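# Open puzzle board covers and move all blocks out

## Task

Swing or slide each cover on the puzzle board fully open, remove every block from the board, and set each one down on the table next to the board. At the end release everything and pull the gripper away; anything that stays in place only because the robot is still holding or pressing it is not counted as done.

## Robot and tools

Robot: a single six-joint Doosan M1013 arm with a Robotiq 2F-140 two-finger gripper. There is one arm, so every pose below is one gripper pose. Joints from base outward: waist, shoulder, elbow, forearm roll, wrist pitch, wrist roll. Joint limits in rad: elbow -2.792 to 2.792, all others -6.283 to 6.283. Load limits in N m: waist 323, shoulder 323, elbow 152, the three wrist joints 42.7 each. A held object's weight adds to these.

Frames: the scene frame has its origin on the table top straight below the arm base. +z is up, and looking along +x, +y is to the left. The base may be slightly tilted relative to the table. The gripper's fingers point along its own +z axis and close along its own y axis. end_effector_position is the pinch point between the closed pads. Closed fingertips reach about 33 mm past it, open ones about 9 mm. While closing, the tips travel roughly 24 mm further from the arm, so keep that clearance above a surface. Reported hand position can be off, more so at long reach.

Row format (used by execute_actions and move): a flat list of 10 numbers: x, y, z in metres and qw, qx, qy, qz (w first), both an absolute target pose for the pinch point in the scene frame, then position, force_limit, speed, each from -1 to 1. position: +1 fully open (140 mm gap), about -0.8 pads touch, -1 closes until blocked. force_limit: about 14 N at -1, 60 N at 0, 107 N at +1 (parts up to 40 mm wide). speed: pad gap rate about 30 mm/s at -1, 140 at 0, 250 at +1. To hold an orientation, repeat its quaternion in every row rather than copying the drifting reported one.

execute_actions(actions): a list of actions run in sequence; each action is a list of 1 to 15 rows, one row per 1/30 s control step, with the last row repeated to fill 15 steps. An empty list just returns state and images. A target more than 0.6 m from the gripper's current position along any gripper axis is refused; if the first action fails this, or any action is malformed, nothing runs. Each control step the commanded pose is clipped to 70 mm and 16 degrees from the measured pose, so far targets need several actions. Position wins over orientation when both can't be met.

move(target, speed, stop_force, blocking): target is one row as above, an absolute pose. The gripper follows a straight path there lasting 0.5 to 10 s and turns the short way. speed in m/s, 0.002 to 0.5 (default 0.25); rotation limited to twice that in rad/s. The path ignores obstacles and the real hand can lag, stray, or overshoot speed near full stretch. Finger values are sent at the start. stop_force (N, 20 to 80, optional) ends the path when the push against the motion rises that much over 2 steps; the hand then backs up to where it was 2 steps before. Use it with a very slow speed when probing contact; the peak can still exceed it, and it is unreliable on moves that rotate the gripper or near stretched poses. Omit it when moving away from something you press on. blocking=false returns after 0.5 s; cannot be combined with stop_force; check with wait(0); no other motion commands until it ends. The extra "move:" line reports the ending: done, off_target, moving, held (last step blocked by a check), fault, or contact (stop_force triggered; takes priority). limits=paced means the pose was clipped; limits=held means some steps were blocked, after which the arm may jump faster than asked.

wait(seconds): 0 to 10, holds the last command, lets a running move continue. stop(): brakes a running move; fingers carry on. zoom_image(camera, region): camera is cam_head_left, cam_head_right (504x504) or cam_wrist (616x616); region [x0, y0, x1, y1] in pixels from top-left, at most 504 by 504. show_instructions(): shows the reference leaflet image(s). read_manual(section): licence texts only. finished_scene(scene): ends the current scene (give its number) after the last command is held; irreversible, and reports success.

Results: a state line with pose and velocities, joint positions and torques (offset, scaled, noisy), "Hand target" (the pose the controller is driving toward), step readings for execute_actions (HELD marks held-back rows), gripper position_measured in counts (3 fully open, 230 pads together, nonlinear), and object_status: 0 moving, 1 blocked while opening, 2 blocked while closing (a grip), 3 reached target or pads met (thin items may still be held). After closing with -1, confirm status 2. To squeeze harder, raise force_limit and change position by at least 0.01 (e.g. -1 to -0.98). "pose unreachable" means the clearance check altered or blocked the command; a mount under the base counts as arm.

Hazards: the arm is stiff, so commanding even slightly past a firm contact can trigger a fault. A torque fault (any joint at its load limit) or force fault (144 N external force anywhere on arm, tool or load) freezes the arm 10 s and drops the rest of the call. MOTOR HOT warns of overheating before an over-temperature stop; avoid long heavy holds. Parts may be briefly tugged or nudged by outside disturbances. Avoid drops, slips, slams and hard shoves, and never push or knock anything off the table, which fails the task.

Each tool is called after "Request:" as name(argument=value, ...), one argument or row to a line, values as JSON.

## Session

Request:
show_instructions(
)

Request:
move(
  target=[0.55,0,0.25,0,1,0,0,-1,0,0],
)

Reference images for this scene: Puzzle board leaflet page 1.

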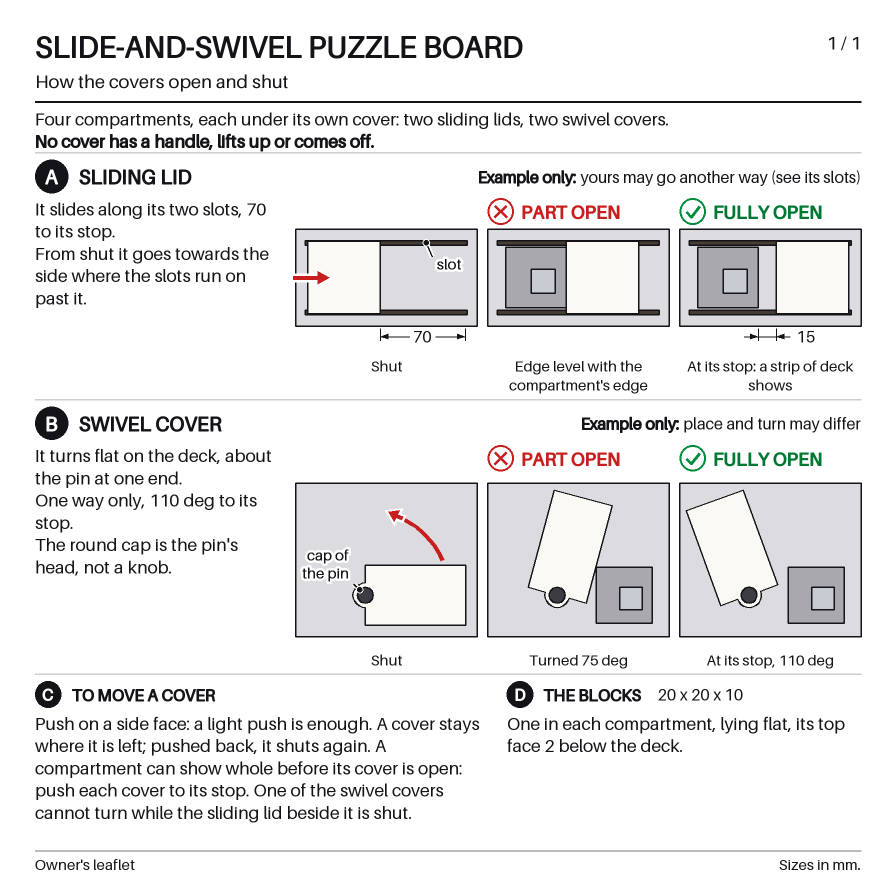

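Scene clock: 5.27 s.
end_effector_position=(+0.5500, -0.0001, +0.2501) position_measured=233 object_status=3 end_effector_quat_wxyz=(+0.000, +1.000, -0.000, +0.000) end_effector_velocity=(-0.000, -0.000, +0.000) end_effector_angular_velocity=(+0.000, -0.000, +0.002)
Joint positions: [-0.068  0.071  1.933 -0.003  1.142  1.513]
Joint velocities: [-0.    -0.    -0.     0.     0.    -0.002]
Joint torques (N m, as the joint torque sensors report them, + toward a larger angle): [ -1.18 -43.41 -35.73   4.29  -0.18   0.12]
Hand target: +0.550, -0.000, +0.250; +0.000, +1.000, -0.000, +0.000
Off the commanded pose: 0.000 m, 0 deg.
move: done

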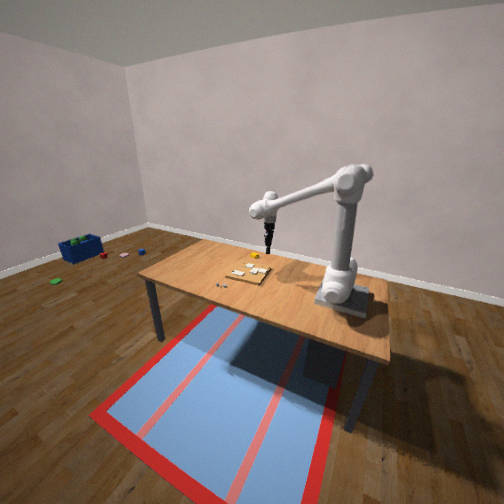

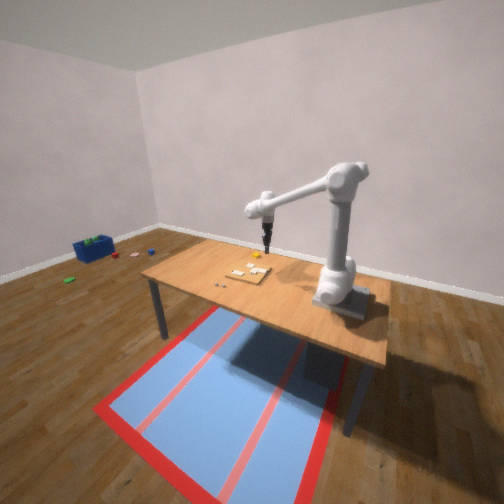

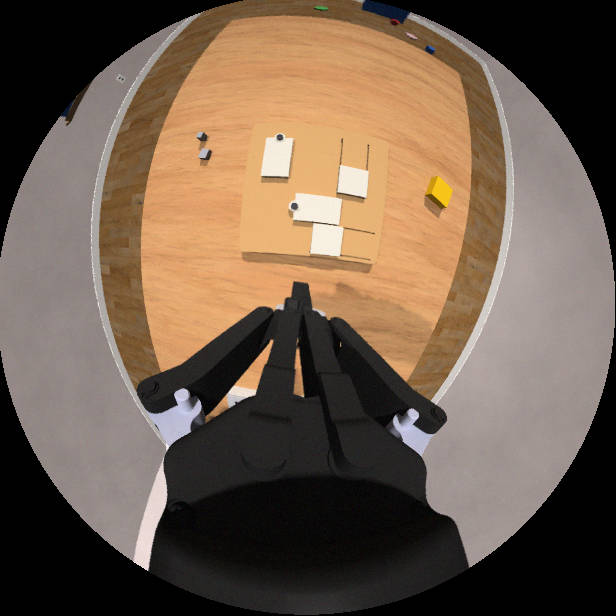

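Request:
move(
  target=[0.595,0.02,0.066,0,1,0,0,-1,0,0],
)

Request:
move(
  target=[0.595,0.02,0.05,0,1,0,0,-1,0,0],
  speed=0.004,
  stop_force=20,
)

Scene clock: 6.57 s.
end_effector_position=(+0.5948, +0.0201, +0.0659) position_measured=233 object_status=3 end_effector_quat_wxyz=(+0.000, +1.000, -0.000, +0.000) end_effector_velocity=(+0.001, -0.001, -0.000) end_effector_angular_velocity=(-0.000, -0.001, -0.001)
Joint positions: [-0.031  0.319  2.022 -0.003  0.805  1.55 ]
Joint velocities: [-0.001  0.001 -0.001 -0.    -0.     0.   ]
Joint torques (N m, as the joint torque sensors report them, + toward a larger angle): [ -0.59 -57.41 -29.33   3.43  -0.08   0.07]
Hand target: +0.595, +0.020, +0.066; +0.000, +1.000, -0.000, -0.000
Off the commanded pose: 0.000 m, 0 deg.
move: done

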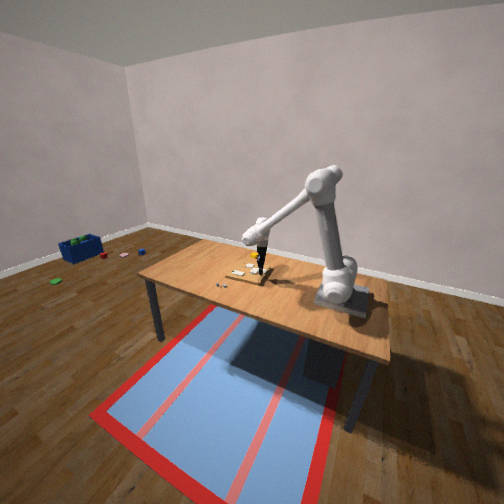

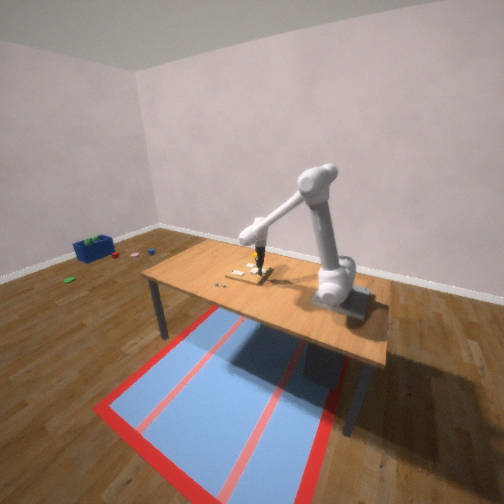

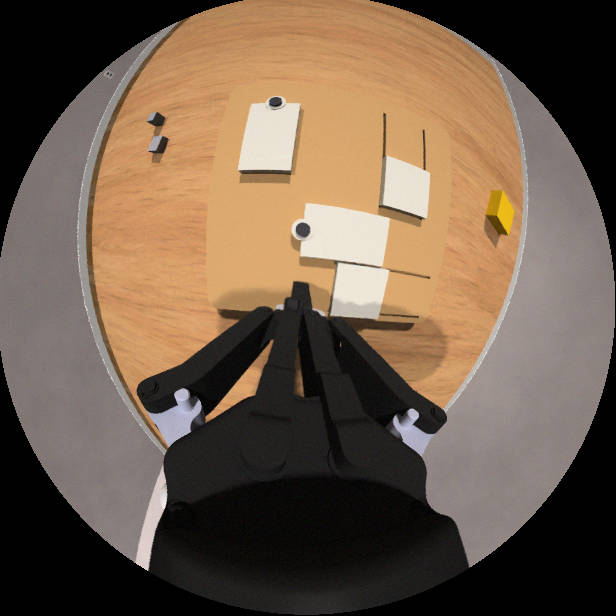

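Scene clock: 9.17 s.
end_effector_position=(+0.5949, +0.0200, +0.0567) position_measured=233 object_status=3 end_effector_quat_wxyz=(+0.000, +1.000, -0.000, -0.000) end_effector_velocity=(-0.000, -0.001, +0.000) end_effector_angular_velocity=(-0.000, +0.001, -0.001)
Joint positions: [-0.031  0.331  2.027 -0.003  0.788  1.55 ]
Joint velocities: [-0.001 -0.001  0.    -0.     0.001 -0.   ]
Joint torques (N m, as the joint torque sensors report them, + toward a larger angle): [ -3.4  -45.37 -20.67   3.32  -1.2   -0.07]
Hand target: +0.595, +0.020, +0.057; +0.000, +1.000, -0.000, +0.000
Off the commanded pose: 0.007 m, 0 deg.
move: contact

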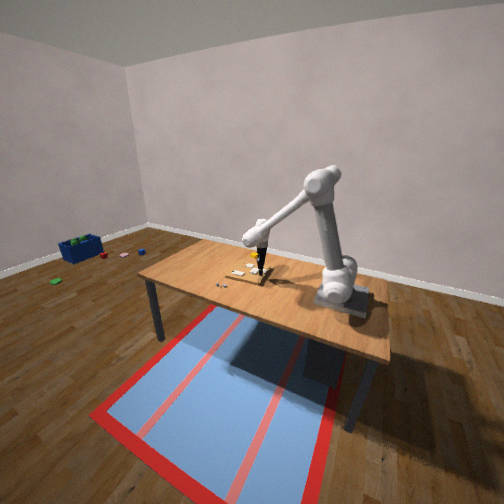

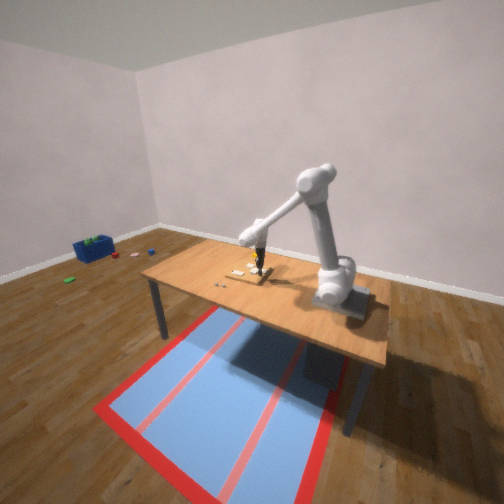

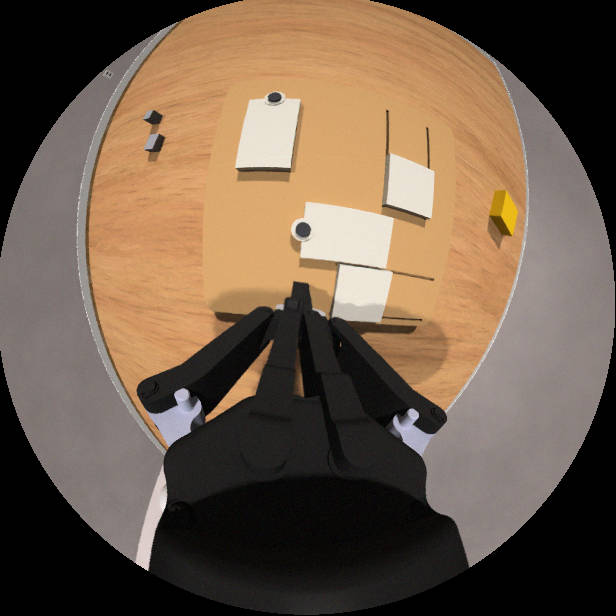

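Request:
move(
  target=[0.6,0.015,0.0605,0,1,0,0,-1,0,0],
)

Request:
move(
  target=[0.6,-0.078,0.0605,0,1,0,0,-1,0,0],
  speed=0.04,
)

Request:
execute_actions(
  actions=[
    [[0.6,-0.072,0.085,0,1,0,0,-1,0,0]],
    [[0.67,-0.09,0.085,0,1,0,0,-1,0,0]],
    [[0.67,-0.09,0.07,0,1,0,0,-1,0,0]],
  ],
)

Scene clock: 10.10 s.
end_effector_position=(+0.6000, +0.0150, +0.0605) position_measured=233 object_status=3 end_effector_quat_wxyz=(+0.000, +1.000, +0.000, -0.000) end_effector_velocity=(+0.000, -0.001, +0.000) end_effector_angular_velocity=(-0.000, -0.001, +0.000)
Joint positions: [-0.039  0.332  2.016 -0.003  0.798  1.542]
Joint velocities: [-0.001 -0.    -0.    -0.    -0.    -0.001]
Joint torques (N m, as the joint torque sensors report them, + toward a larger angle): [ -1.63 -61.37 -27.69   3.17   0.33   0.03]
Hand target: +0.600, +0.015, +0.060; -0.000, +1.000, +0.000, +0.000
Off the commanded pose: 0.000 m, 0 deg.
move: done

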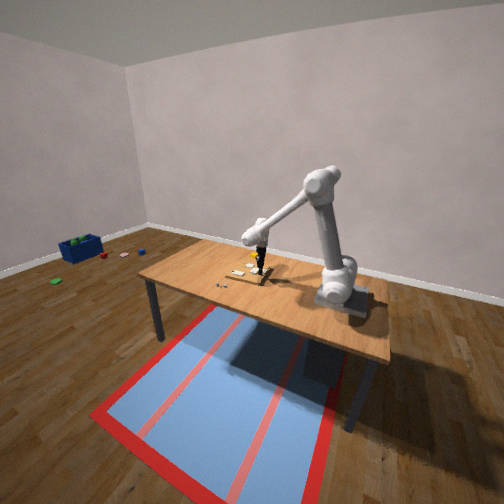

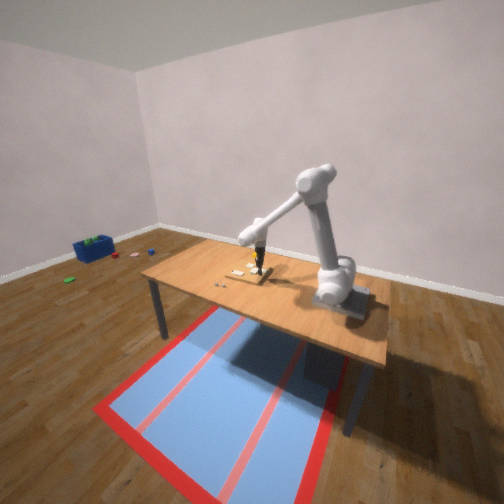

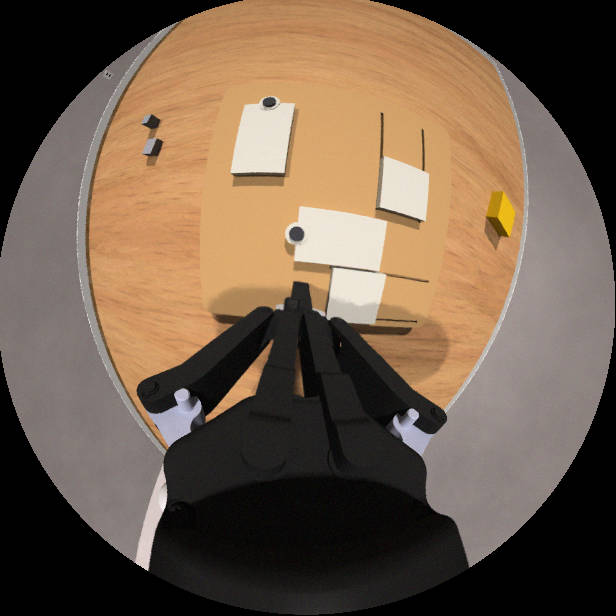

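Scene clock: 12.67 s.
end_effector_position=(+0.6001, -0.0780, +0.0605) position_measured=233 object_status=3 end_effector_quat_wxyz=(-0.000, +1.000, +0.000, +0.000) end_effector_velocity=(+0.000, -0.001, +0.000) end_effector_angular_velocity=(-0.000, -0.001, -0.000)
Joint positions: [-0.193  0.338  2.006 -0.004  0.801  1.389]
Joint velocities: [-0.001 -0.    -0.    -0.    -0.001 -0.   ]
Joint torques (N m, as the joint torque sensors report them, + toward a larger angle): [ -1.16 -60.84 -27.78   3.09   0.21   0.18]
Hand target: +0.600, -0.078, +0.060; -0.000, +1.000, +0.000, +0.000
Off the commanded pose: 0.000 m, 0 deg.
move: done

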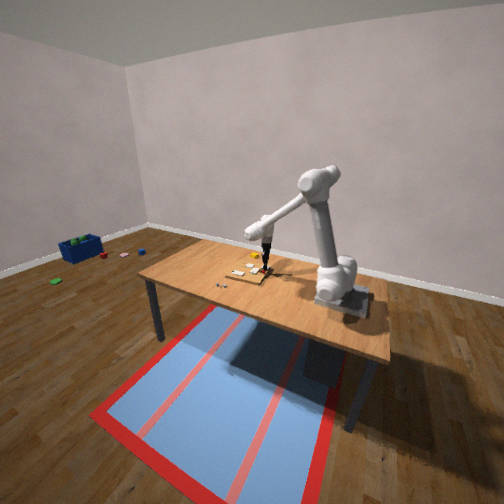

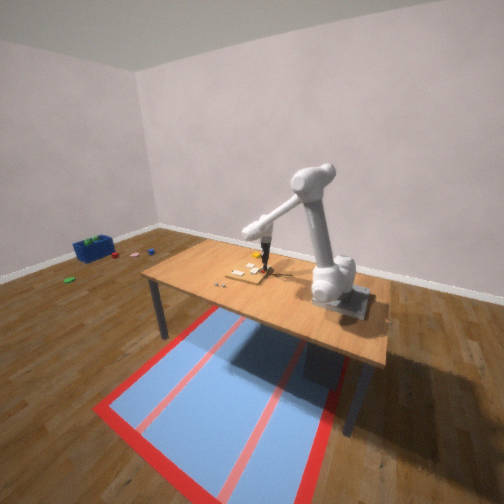

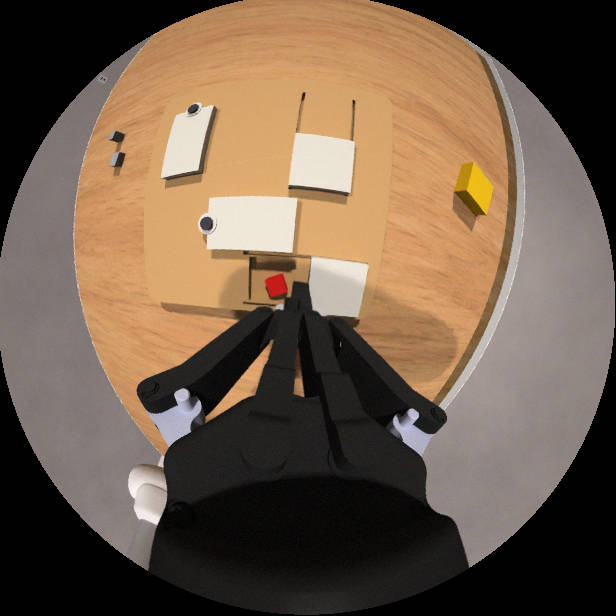

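Scene clock: 14.17 s.
end_effector_position=(+0.6700, -0.0900, +0.0700) position_measured=233 object_status=3 end_effector_quat_wxyz=(+0.000, +1.000, +0.000, -0.000) end_effector_velocity=(+0.001, +0.001, +0.000) end_effector_angular_velocity=(+0.000, -0.001, +0.003)
Joint positions: [-0.191  0.418  1.86  -0.004  0.868  1.39 ]
Joint velocities: [ 0.001 -0.    -0.001  0.     0.    -0.002]
Joint torques (N m, as the joint torque sensors report them, + toward a larger angle): [ -1.87 -71.14 -30.21   3.19   0.1   -0.06]
Hand target: +0.670, -0.090, +0.070; +0.000, +1.000, -0.000, -0.000
Off the commanded pose: 0.000 m, 0 deg.
Step readings (end_effector_position; steps 1 to 15: 1st action; 16 to 30: 2nd action; 31 to 45: 3rd action):
0: (+0.6001, -0.0780, +0.0605)
1: (+0.6001, -0.0780, +0.0607)
2: (+0.5997, -0.0773, +0.0639)
4: (+0.6004, -0.0732, +0.0817)
8: (+0.5999, -0.0721, +0.0850)
15: (+0.6000, -0.0720, +0.0850)
16: (+0.6002, -0.0721, +0.0850)
17: (+0.6036, -0.0728, +0.0852)
19: (+0.6282, -0.0794, +0.0862)
23: (+0.6688, -0.0898, +0.0848)
30: (+0.6700, -0.0900, +0.0850)
31: (+0.6700, -0.0900, +0.0848)
32: (+0.6706, -0.0900, +0.0815)
34: (+0.6693, -0.0897, +0.0698)
38: (+0.6699, -0.0899, +0.0699)
45: end_effector_position above

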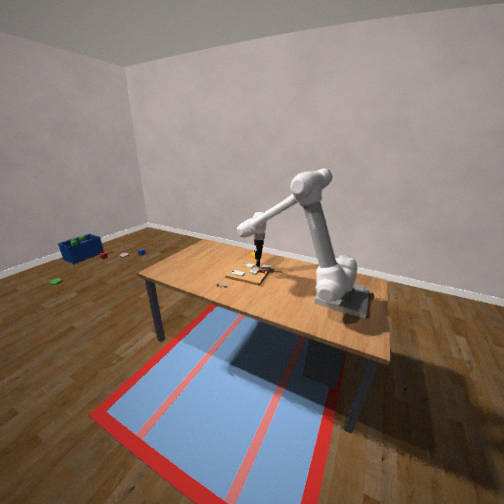

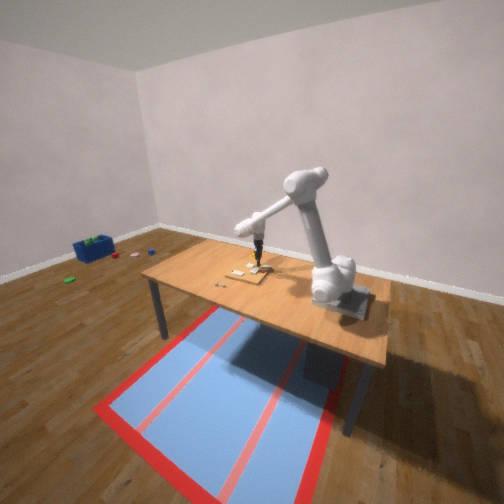

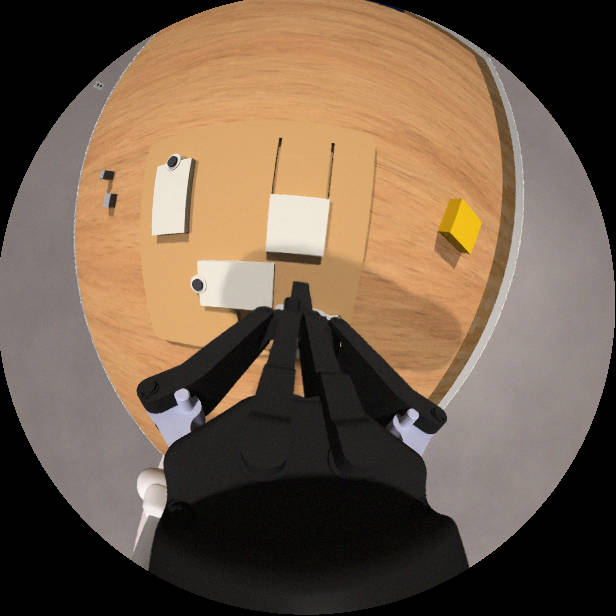

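Request:
move(
  target=[0.675,-0.088,0.0605,0,1,0,0,-1,0,0],
)

Request:
move(
  target=[0.77,-0.082,0.0605,0,1,0,0,-1,0,0],
  speed=0.04,
)

Request:
move(
  target=[0.725,-0.03,0.0605,0,1,0,0,-1,0,0],
  speed=0.1,
)

Request:
move(
  target=[0.605,-0.03,0.0605,0,1,0,0,-1,0,0],
  speed=0.04,
)

Request:
move(
  target=[0.605,-0.083,0.0605,0,1,0,0,-1,0,0],
  speed=0.03,
)

Request:
move(
  target=[0.605,0.003,0.0605,0,1,0,0,-1,0,0],
  speed=0.04,
)

Scene clock: 15.10 s.
end_effector_position=(+0.6750, -0.0880, +0.0605) position_measured=233 object_status=3 end_effector_quat_wxyz=(+0.000, +1.000, -0.000, +0.000) end_effector_velocity=(-0.001, +0.000, -0.000) end_effector_angular_velocity=(+0.000, +0.001, -0.000)
Joint positions: [-0.187  0.434  1.856 -0.004  0.855  1.394]
Joint velocities: [-0.     0.     0.001  0.     0.    -0.   ]
Joint torques (N m, as the joint torque sensors report them, + toward a larger angle): [  1.2  -70.29 -28.61   3.26  -0.09   0.14]
Hand target: +0.675, -0.088, +0.060; +0.000, +1.000, -0.000, -0.000
Off the commanded pose: 0.000 m, 0 deg.
move: done

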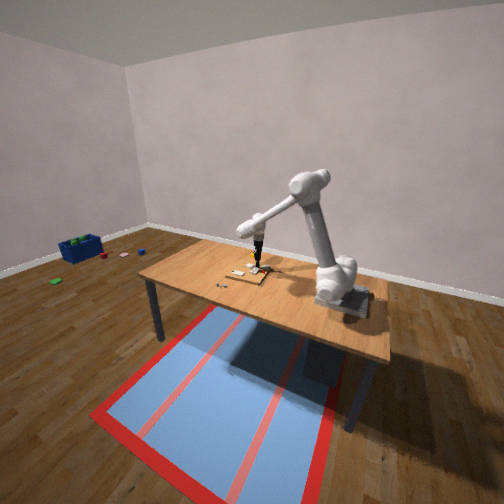

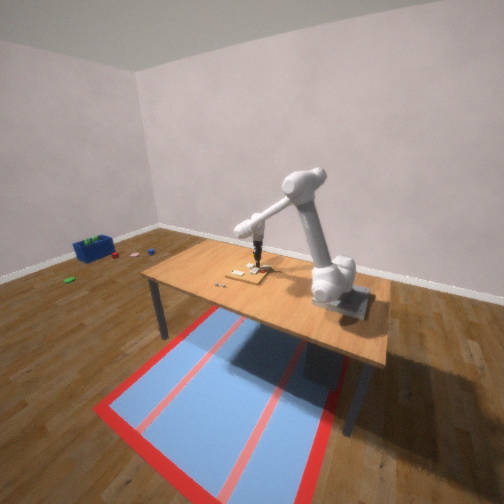

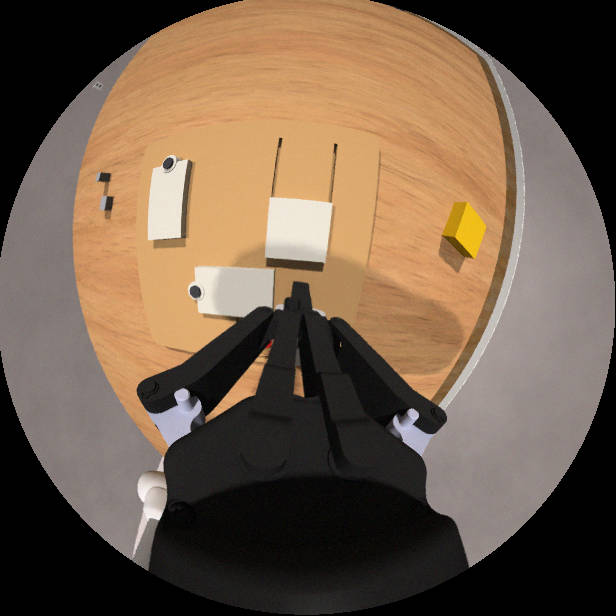

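Scene clock: 17.70 s.
end_effector_position=(+0.7699, -0.0819, +0.0604) position_measured=233 object_status=3 end_effector_quat_wxyz=(-0.000, +1.000, +0.000, -0.000) end_effector_velocity=(-0.000, -0.001, -0.000) end_effector_angular_velocity=(+0.000, +0.000, -0.001)
Joint positions: [-0.158  0.555  1.656 -0.003  0.935  1.423]
Joint velocities: [-0.001  0.     0.     0.    -0.     0.   ]
Joint torques (N m, as the joint torque sensors report them, + toward a larger angle): [ -1.88 -84.62 -36.85   3.5   -2.81   0.28]
Hand target: +0.770, -0.082, +0.060; +0.000, +1.000, +0.000, -0.000
Off the commanded pose: 0.000 m, 0 deg.
move: done

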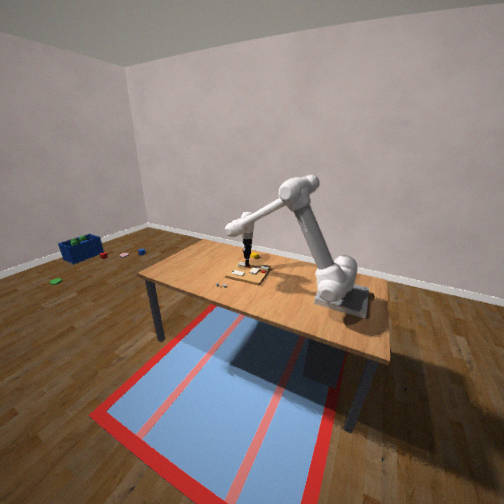

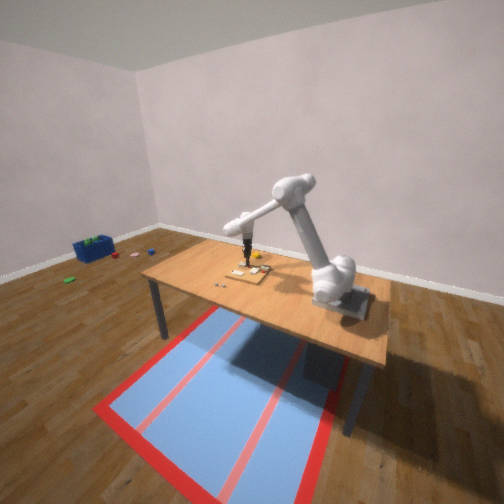

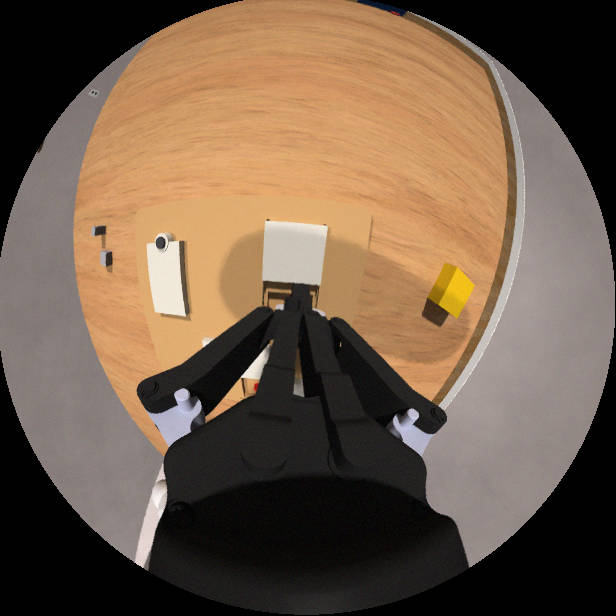

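Scene clock: 18.67 s.
end_effector_position=(+0.7250, -0.0300, +0.0605) position_measured=233 object_status=3 end_effector_quat_wxyz=(-0.000, +1.000, -0.000, -0.000) end_effector_velocity=(-0.001, -0.000, -0.000) end_effector_angular_velocity=(+0.000, +0.001, -0.002)
Joint positions: [-0.096  0.492  1.762 -0.003  0.892  1.485]
Joint velocities: [-0.001 -0.     0.     0.     0.001  0.001]
Joint torques (N m, as the joint torque sensors report them, + toward a larger angle): [ -1.89 -79.02 -30.4    3.35  -0.01   0.2 ]
Hand target: +0.725, -0.030, +0.061; +0.000, +1.000, -0.000, -0.000
Off the commanded pose: 0.000 m, 0 deg.
move: done

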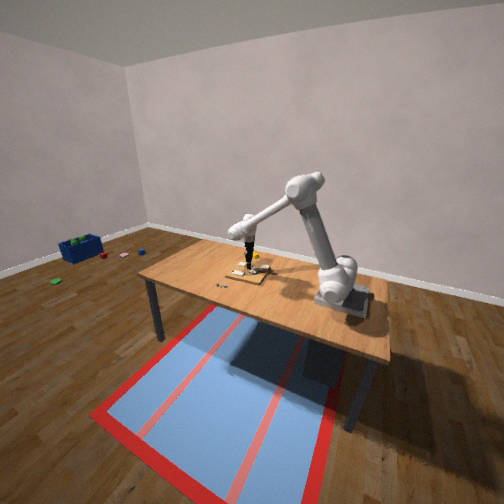

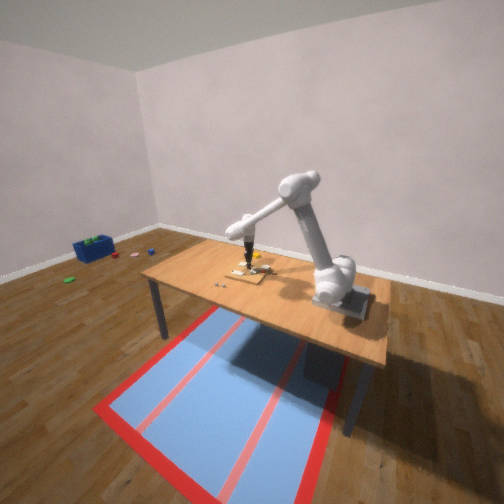

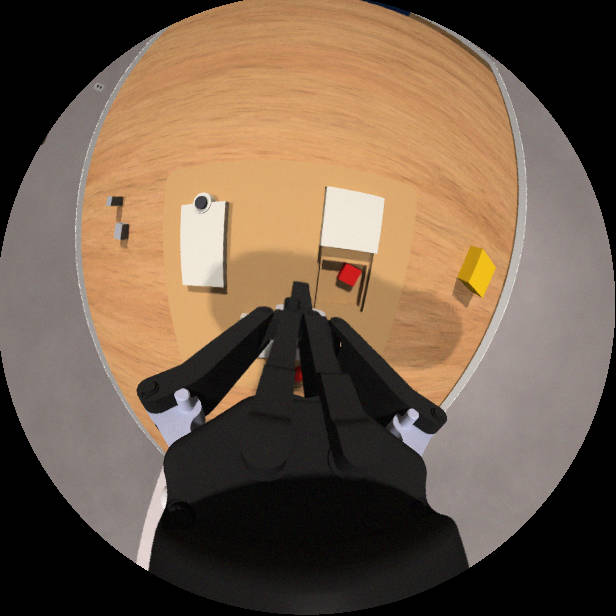

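Scene clock: 21.90 s.
end_effector_position=(+0.6050, -0.0301, +0.0606) position_measured=233 object_status=3 end_effector_quat_wxyz=(+0.000, +1.000, +0.000, +0.000) end_effector_velocity=(+0.000, +0.001, +0.000) end_effector_angular_velocity=(+0.000, -0.000, +0.000)
Joint positions: [-0.113  0.339  2.005 -0.003  0.802  1.468]
Joint velocities: [ 0.001  0.    -0.     0.     0.     0.001]
Joint torques (N m, as the joint torque sensors report them, + toward a larger angle): [ -2.04 -61.52 -28.08   3.43  -0.11   0.16]
Hand target: +0.605, -0.030, +0.061; +0.000, +1.000, -0.000, +0.000
Off the commanded pose: 0.000 m, 0 deg.
move: done

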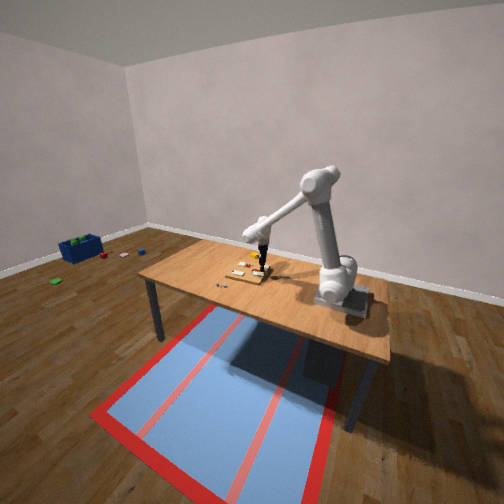

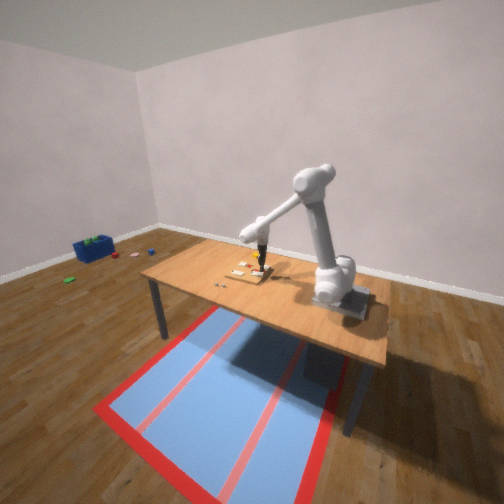

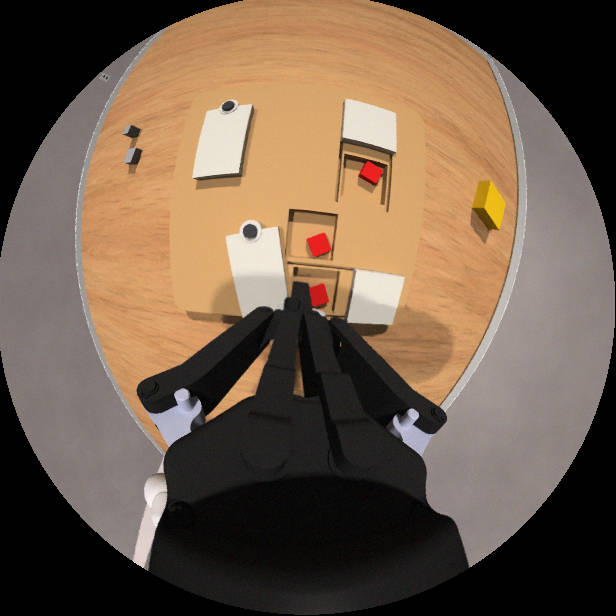

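Scene clock: 23.90 s.
end_effector_position=(+0.6050, -0.0830, +0.0605) position_measured=233 object_status=3 end_effector_quat_wxyz=(-0.000, +1.000, +0.000, +0.000) end_effector_velocity=(+0.000, +0.000, +0.000) end_effector_angular_velocity=(-0.000, -0.000, +0.001)
Joint positions: [-0.199  0.345  1.995 -0.004  0.805  1.382]
Joint velocities: [ 0. -0.  0. -0. -0. -0.]
Joint torques (N m, as the joint torque sensors report them, + toward a larger angle): [ -5.42 -60.75 -26.75   1.55   0.26   0.31]
Hand target: +0.605, -0.083, +0.060; -0.000, +1.000, +0.000, +0.000
Off the commanded pose: 0.000 m, 0 deg.
move: done

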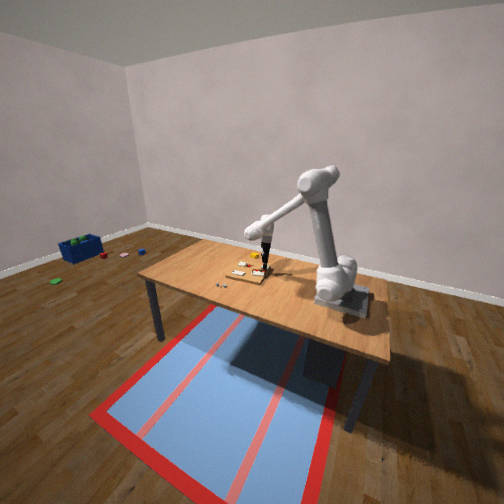

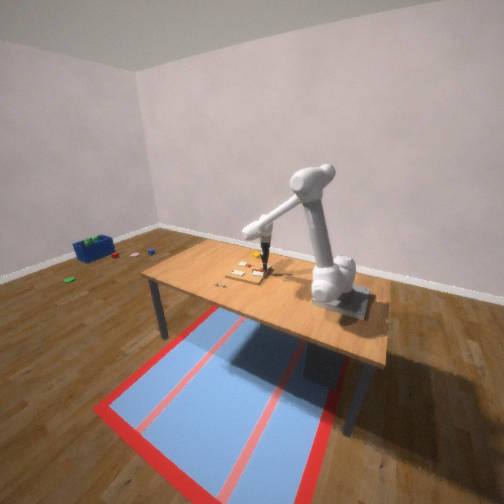

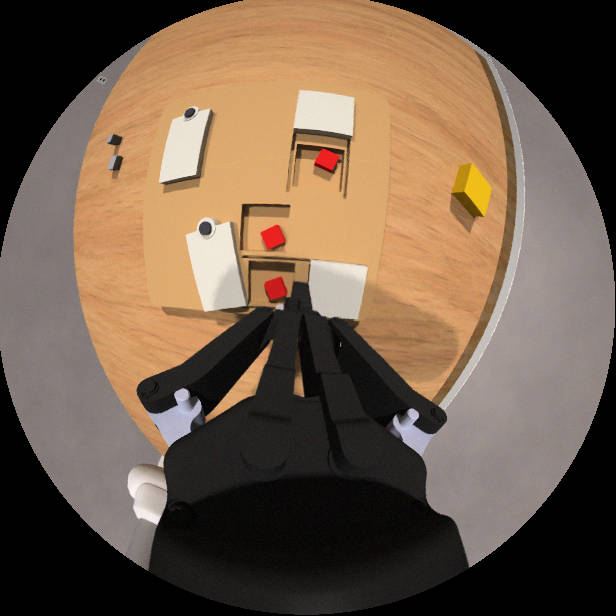

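Scene clock: 26.27 s.
end_effector_position=(+0.6049, +0.0030, +0.0605) position_measured=233 object_status=3 end_effector_quat_wxyz=(+0.000, +1.000, -0.000, +0.000) end_effector_velocity=(+0.001, +0.000, +0.000) end_effector_angular_velocity=(-0.000, -0.001, +0.001)
Joint positions: [-0.059  0.338  2.007 -0.003  0.801  1.522]
Joint velocities: [ 0.001  0.    -0.001 -0.     0.    -0.001]
Joint torques (N m, as the joint torque sensors report them, + toward a larger angle): [  1.97 -60.78 -27.06   4.4    0.44  -0.13]
Hand target: +0.605, +0.003, +0.061; +0.000, +1.000, -0.000, -0.000
Off the commanded pose: 0.000 m, 0 deg.
move: done

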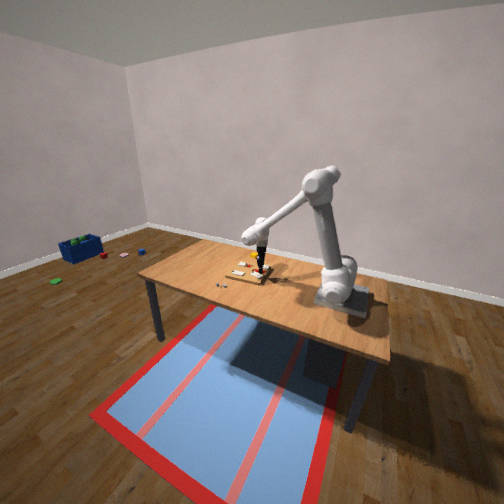

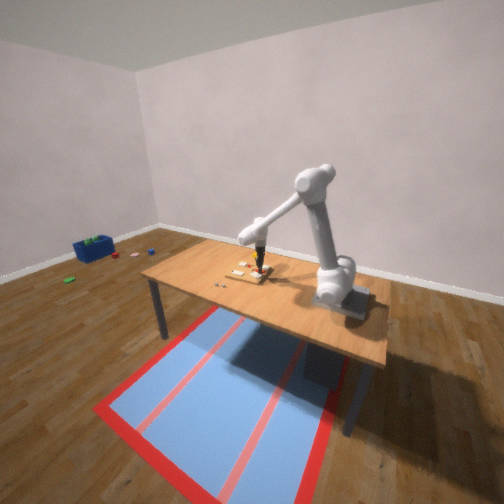

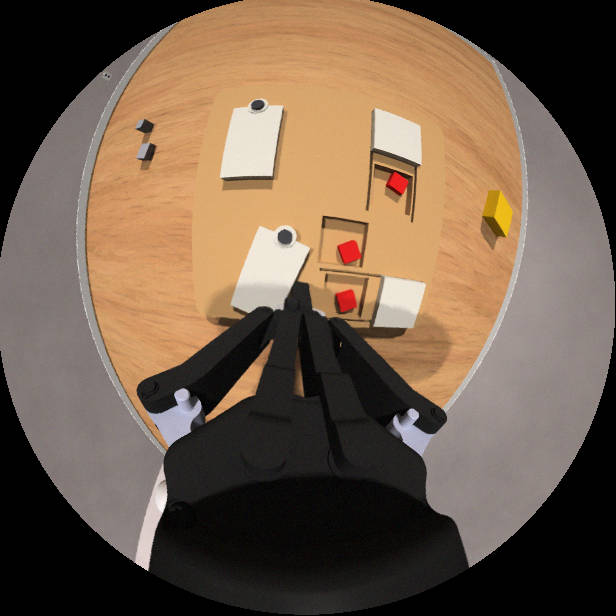

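Request:
execute_actions(
  actions=[
    [[0.605,-0.003,0.085,0,1,0,0,-1,0,0]],
    [[0.675,0.065,0.085,0,1,0,0,-1,0,0]],
    [[0.745,0.135,0.085,0,1,0,0,-1,0,0]],
    [[0.745,0.135,0.0605,0,1,0,0,-1,0,0]],
  ],
)

Request:
move(
  target=[0.745,0.09,0.0605,0,1,0,0,-1,0,0],
  speed=0.03,
)

Scene clock: 28.53 s.
end_effector_position=(+0.7450, +0.1350, +0.0605) position_measured=233 object_status=3 end_effector_quat_wxyz=(+0.000, +1.000, -0.000, -0.000) end_effector_velocity=(-0.000, -0.001, -0.000) end_effector_angular_velocity=(-0.000, +0.001, -0.003)
Joint positions: [ 0.126  0.533  1.694 -0.002  0.92   1.706]
Joint velocities: [-0.001  0.     0.001 -0.     0.     0.002]
Joint torques (N m, as the joint torque sensors report them, + toward a larger angle): [ -0.7  -81.74 -31.65   3.45   0.24   0.05]
Hand target: +0.745, +0.135, +0.060; +0.000, +1.000, -0.000, +0.000
Off the commanded pose: 0.000 m, 0 deg.
Step readings (end_effector_position; steps 1 to 15: 1st action; 16 to 30: 2nd action; 31 to 45: 3rd action; 46 to 60: 4th action):
0: (+0.6049, +0.0030, +0.0605)
1: (+0.6049, +0.0030, +0.0606)
2: (+0.6044, +0.0023, +0.0639)
4: (+0.6054, -0.0019, +0.0820)
8: (+0.6049, -0.0029, +0.0849)
15: (+0.6050, -0.0030, +0.0850)
16: (+0.6052, -0.0029, +0.0850)
17: (+0.6078, -0.0004, +0.0851)
19: (+0.6265, +0.0188, +0.0859)
23: (+0.6704, +0.0642, +0.0853)
30: (+0.6749, +0.0650, +0.0850)
31: (+0.6751, +0.0652, +0.0849)
32: (+0.6782, +0.0682, +0.0851)
34: (+0.6993, +0.0908, +0.0860)
38: (+0.7406, +0.1343, +0.0851)
45: (+0.7449, +0.1351, +0.0850)
46: (+0.7449, +0.1351, +0.0848)
47: (+0.7455, +0.1352, +0.0808)
49: (+0.7438, +0.1348, +0.0614)
53: (+0.7449, +0.1350, +0.0605)
60: end_effector_position above

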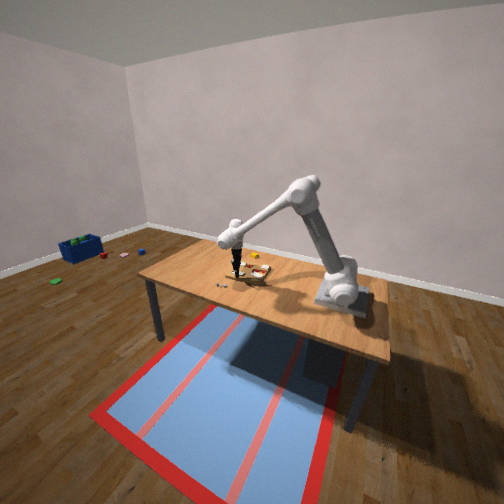

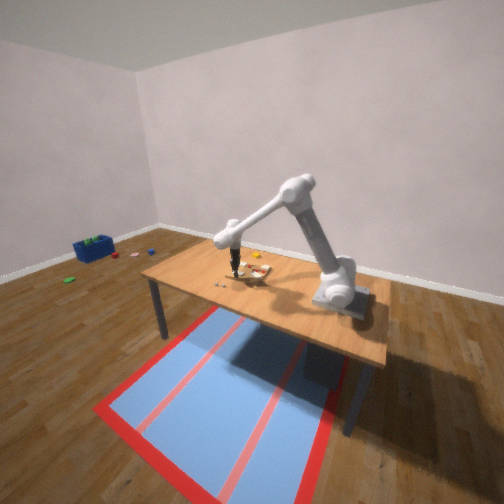

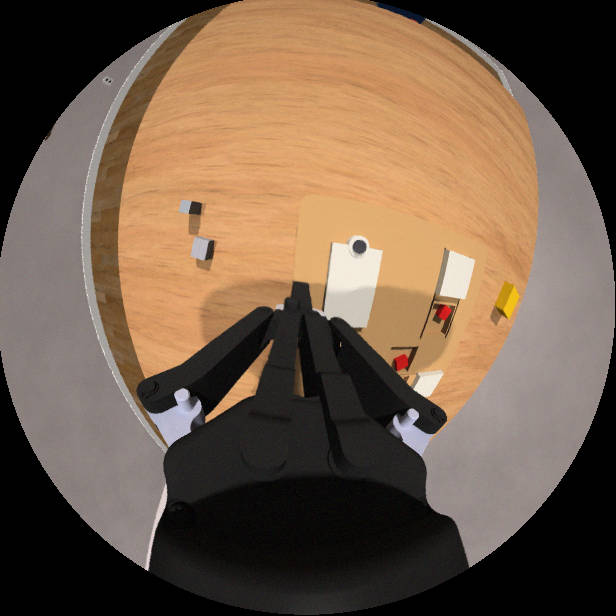

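Scene clock: 30.27 s.
end_effector_position=(+0.7450, +0.0900, +0.0605) position_measured=233 object_status=3 end_effector_quat_wxyz=(-0.000, +1.000, +0.000, +0.000) end_effector_velocity=(-0.001, +0.000, -0.001) end_effector_angular_velocity=(+0.000, +0.001, -0.000)
Joint positions: [ 0.067  0.524  1.708 -0.002  0.914  1.647]
Joint velocities: [ 0.    -0.     0.001  0.     0.     0.001]
Joint torques (N m, as the joint torque sensors report them, + toward a larger angle): [ -2.59 -80.92 -31.16   3.27   0.06   0.24]
Hand target: +0.745, +0.090, +0.061; -0.000, +1.000, -0.000, +0.000
Off the commanded pose: 0.000 m, 0 deg.
move: done

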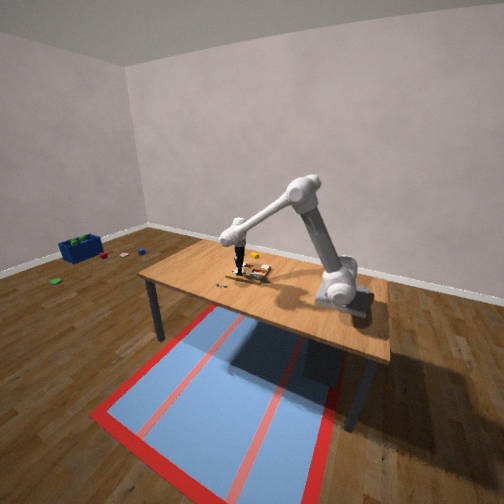

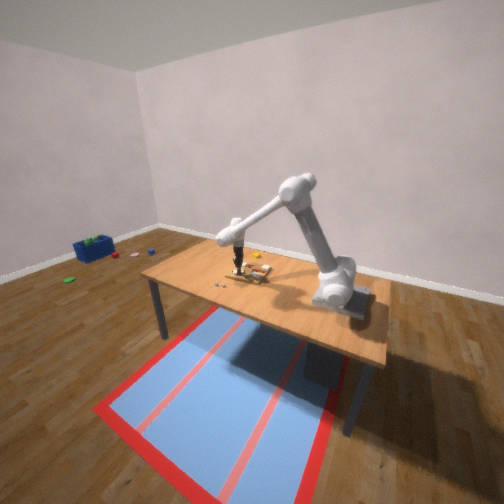

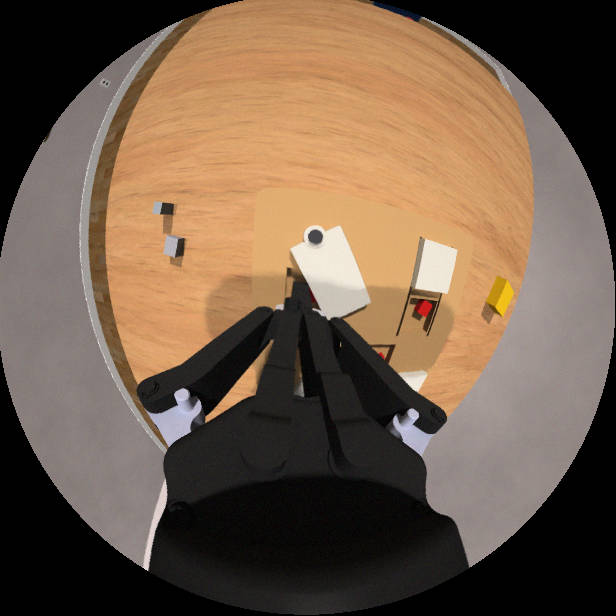

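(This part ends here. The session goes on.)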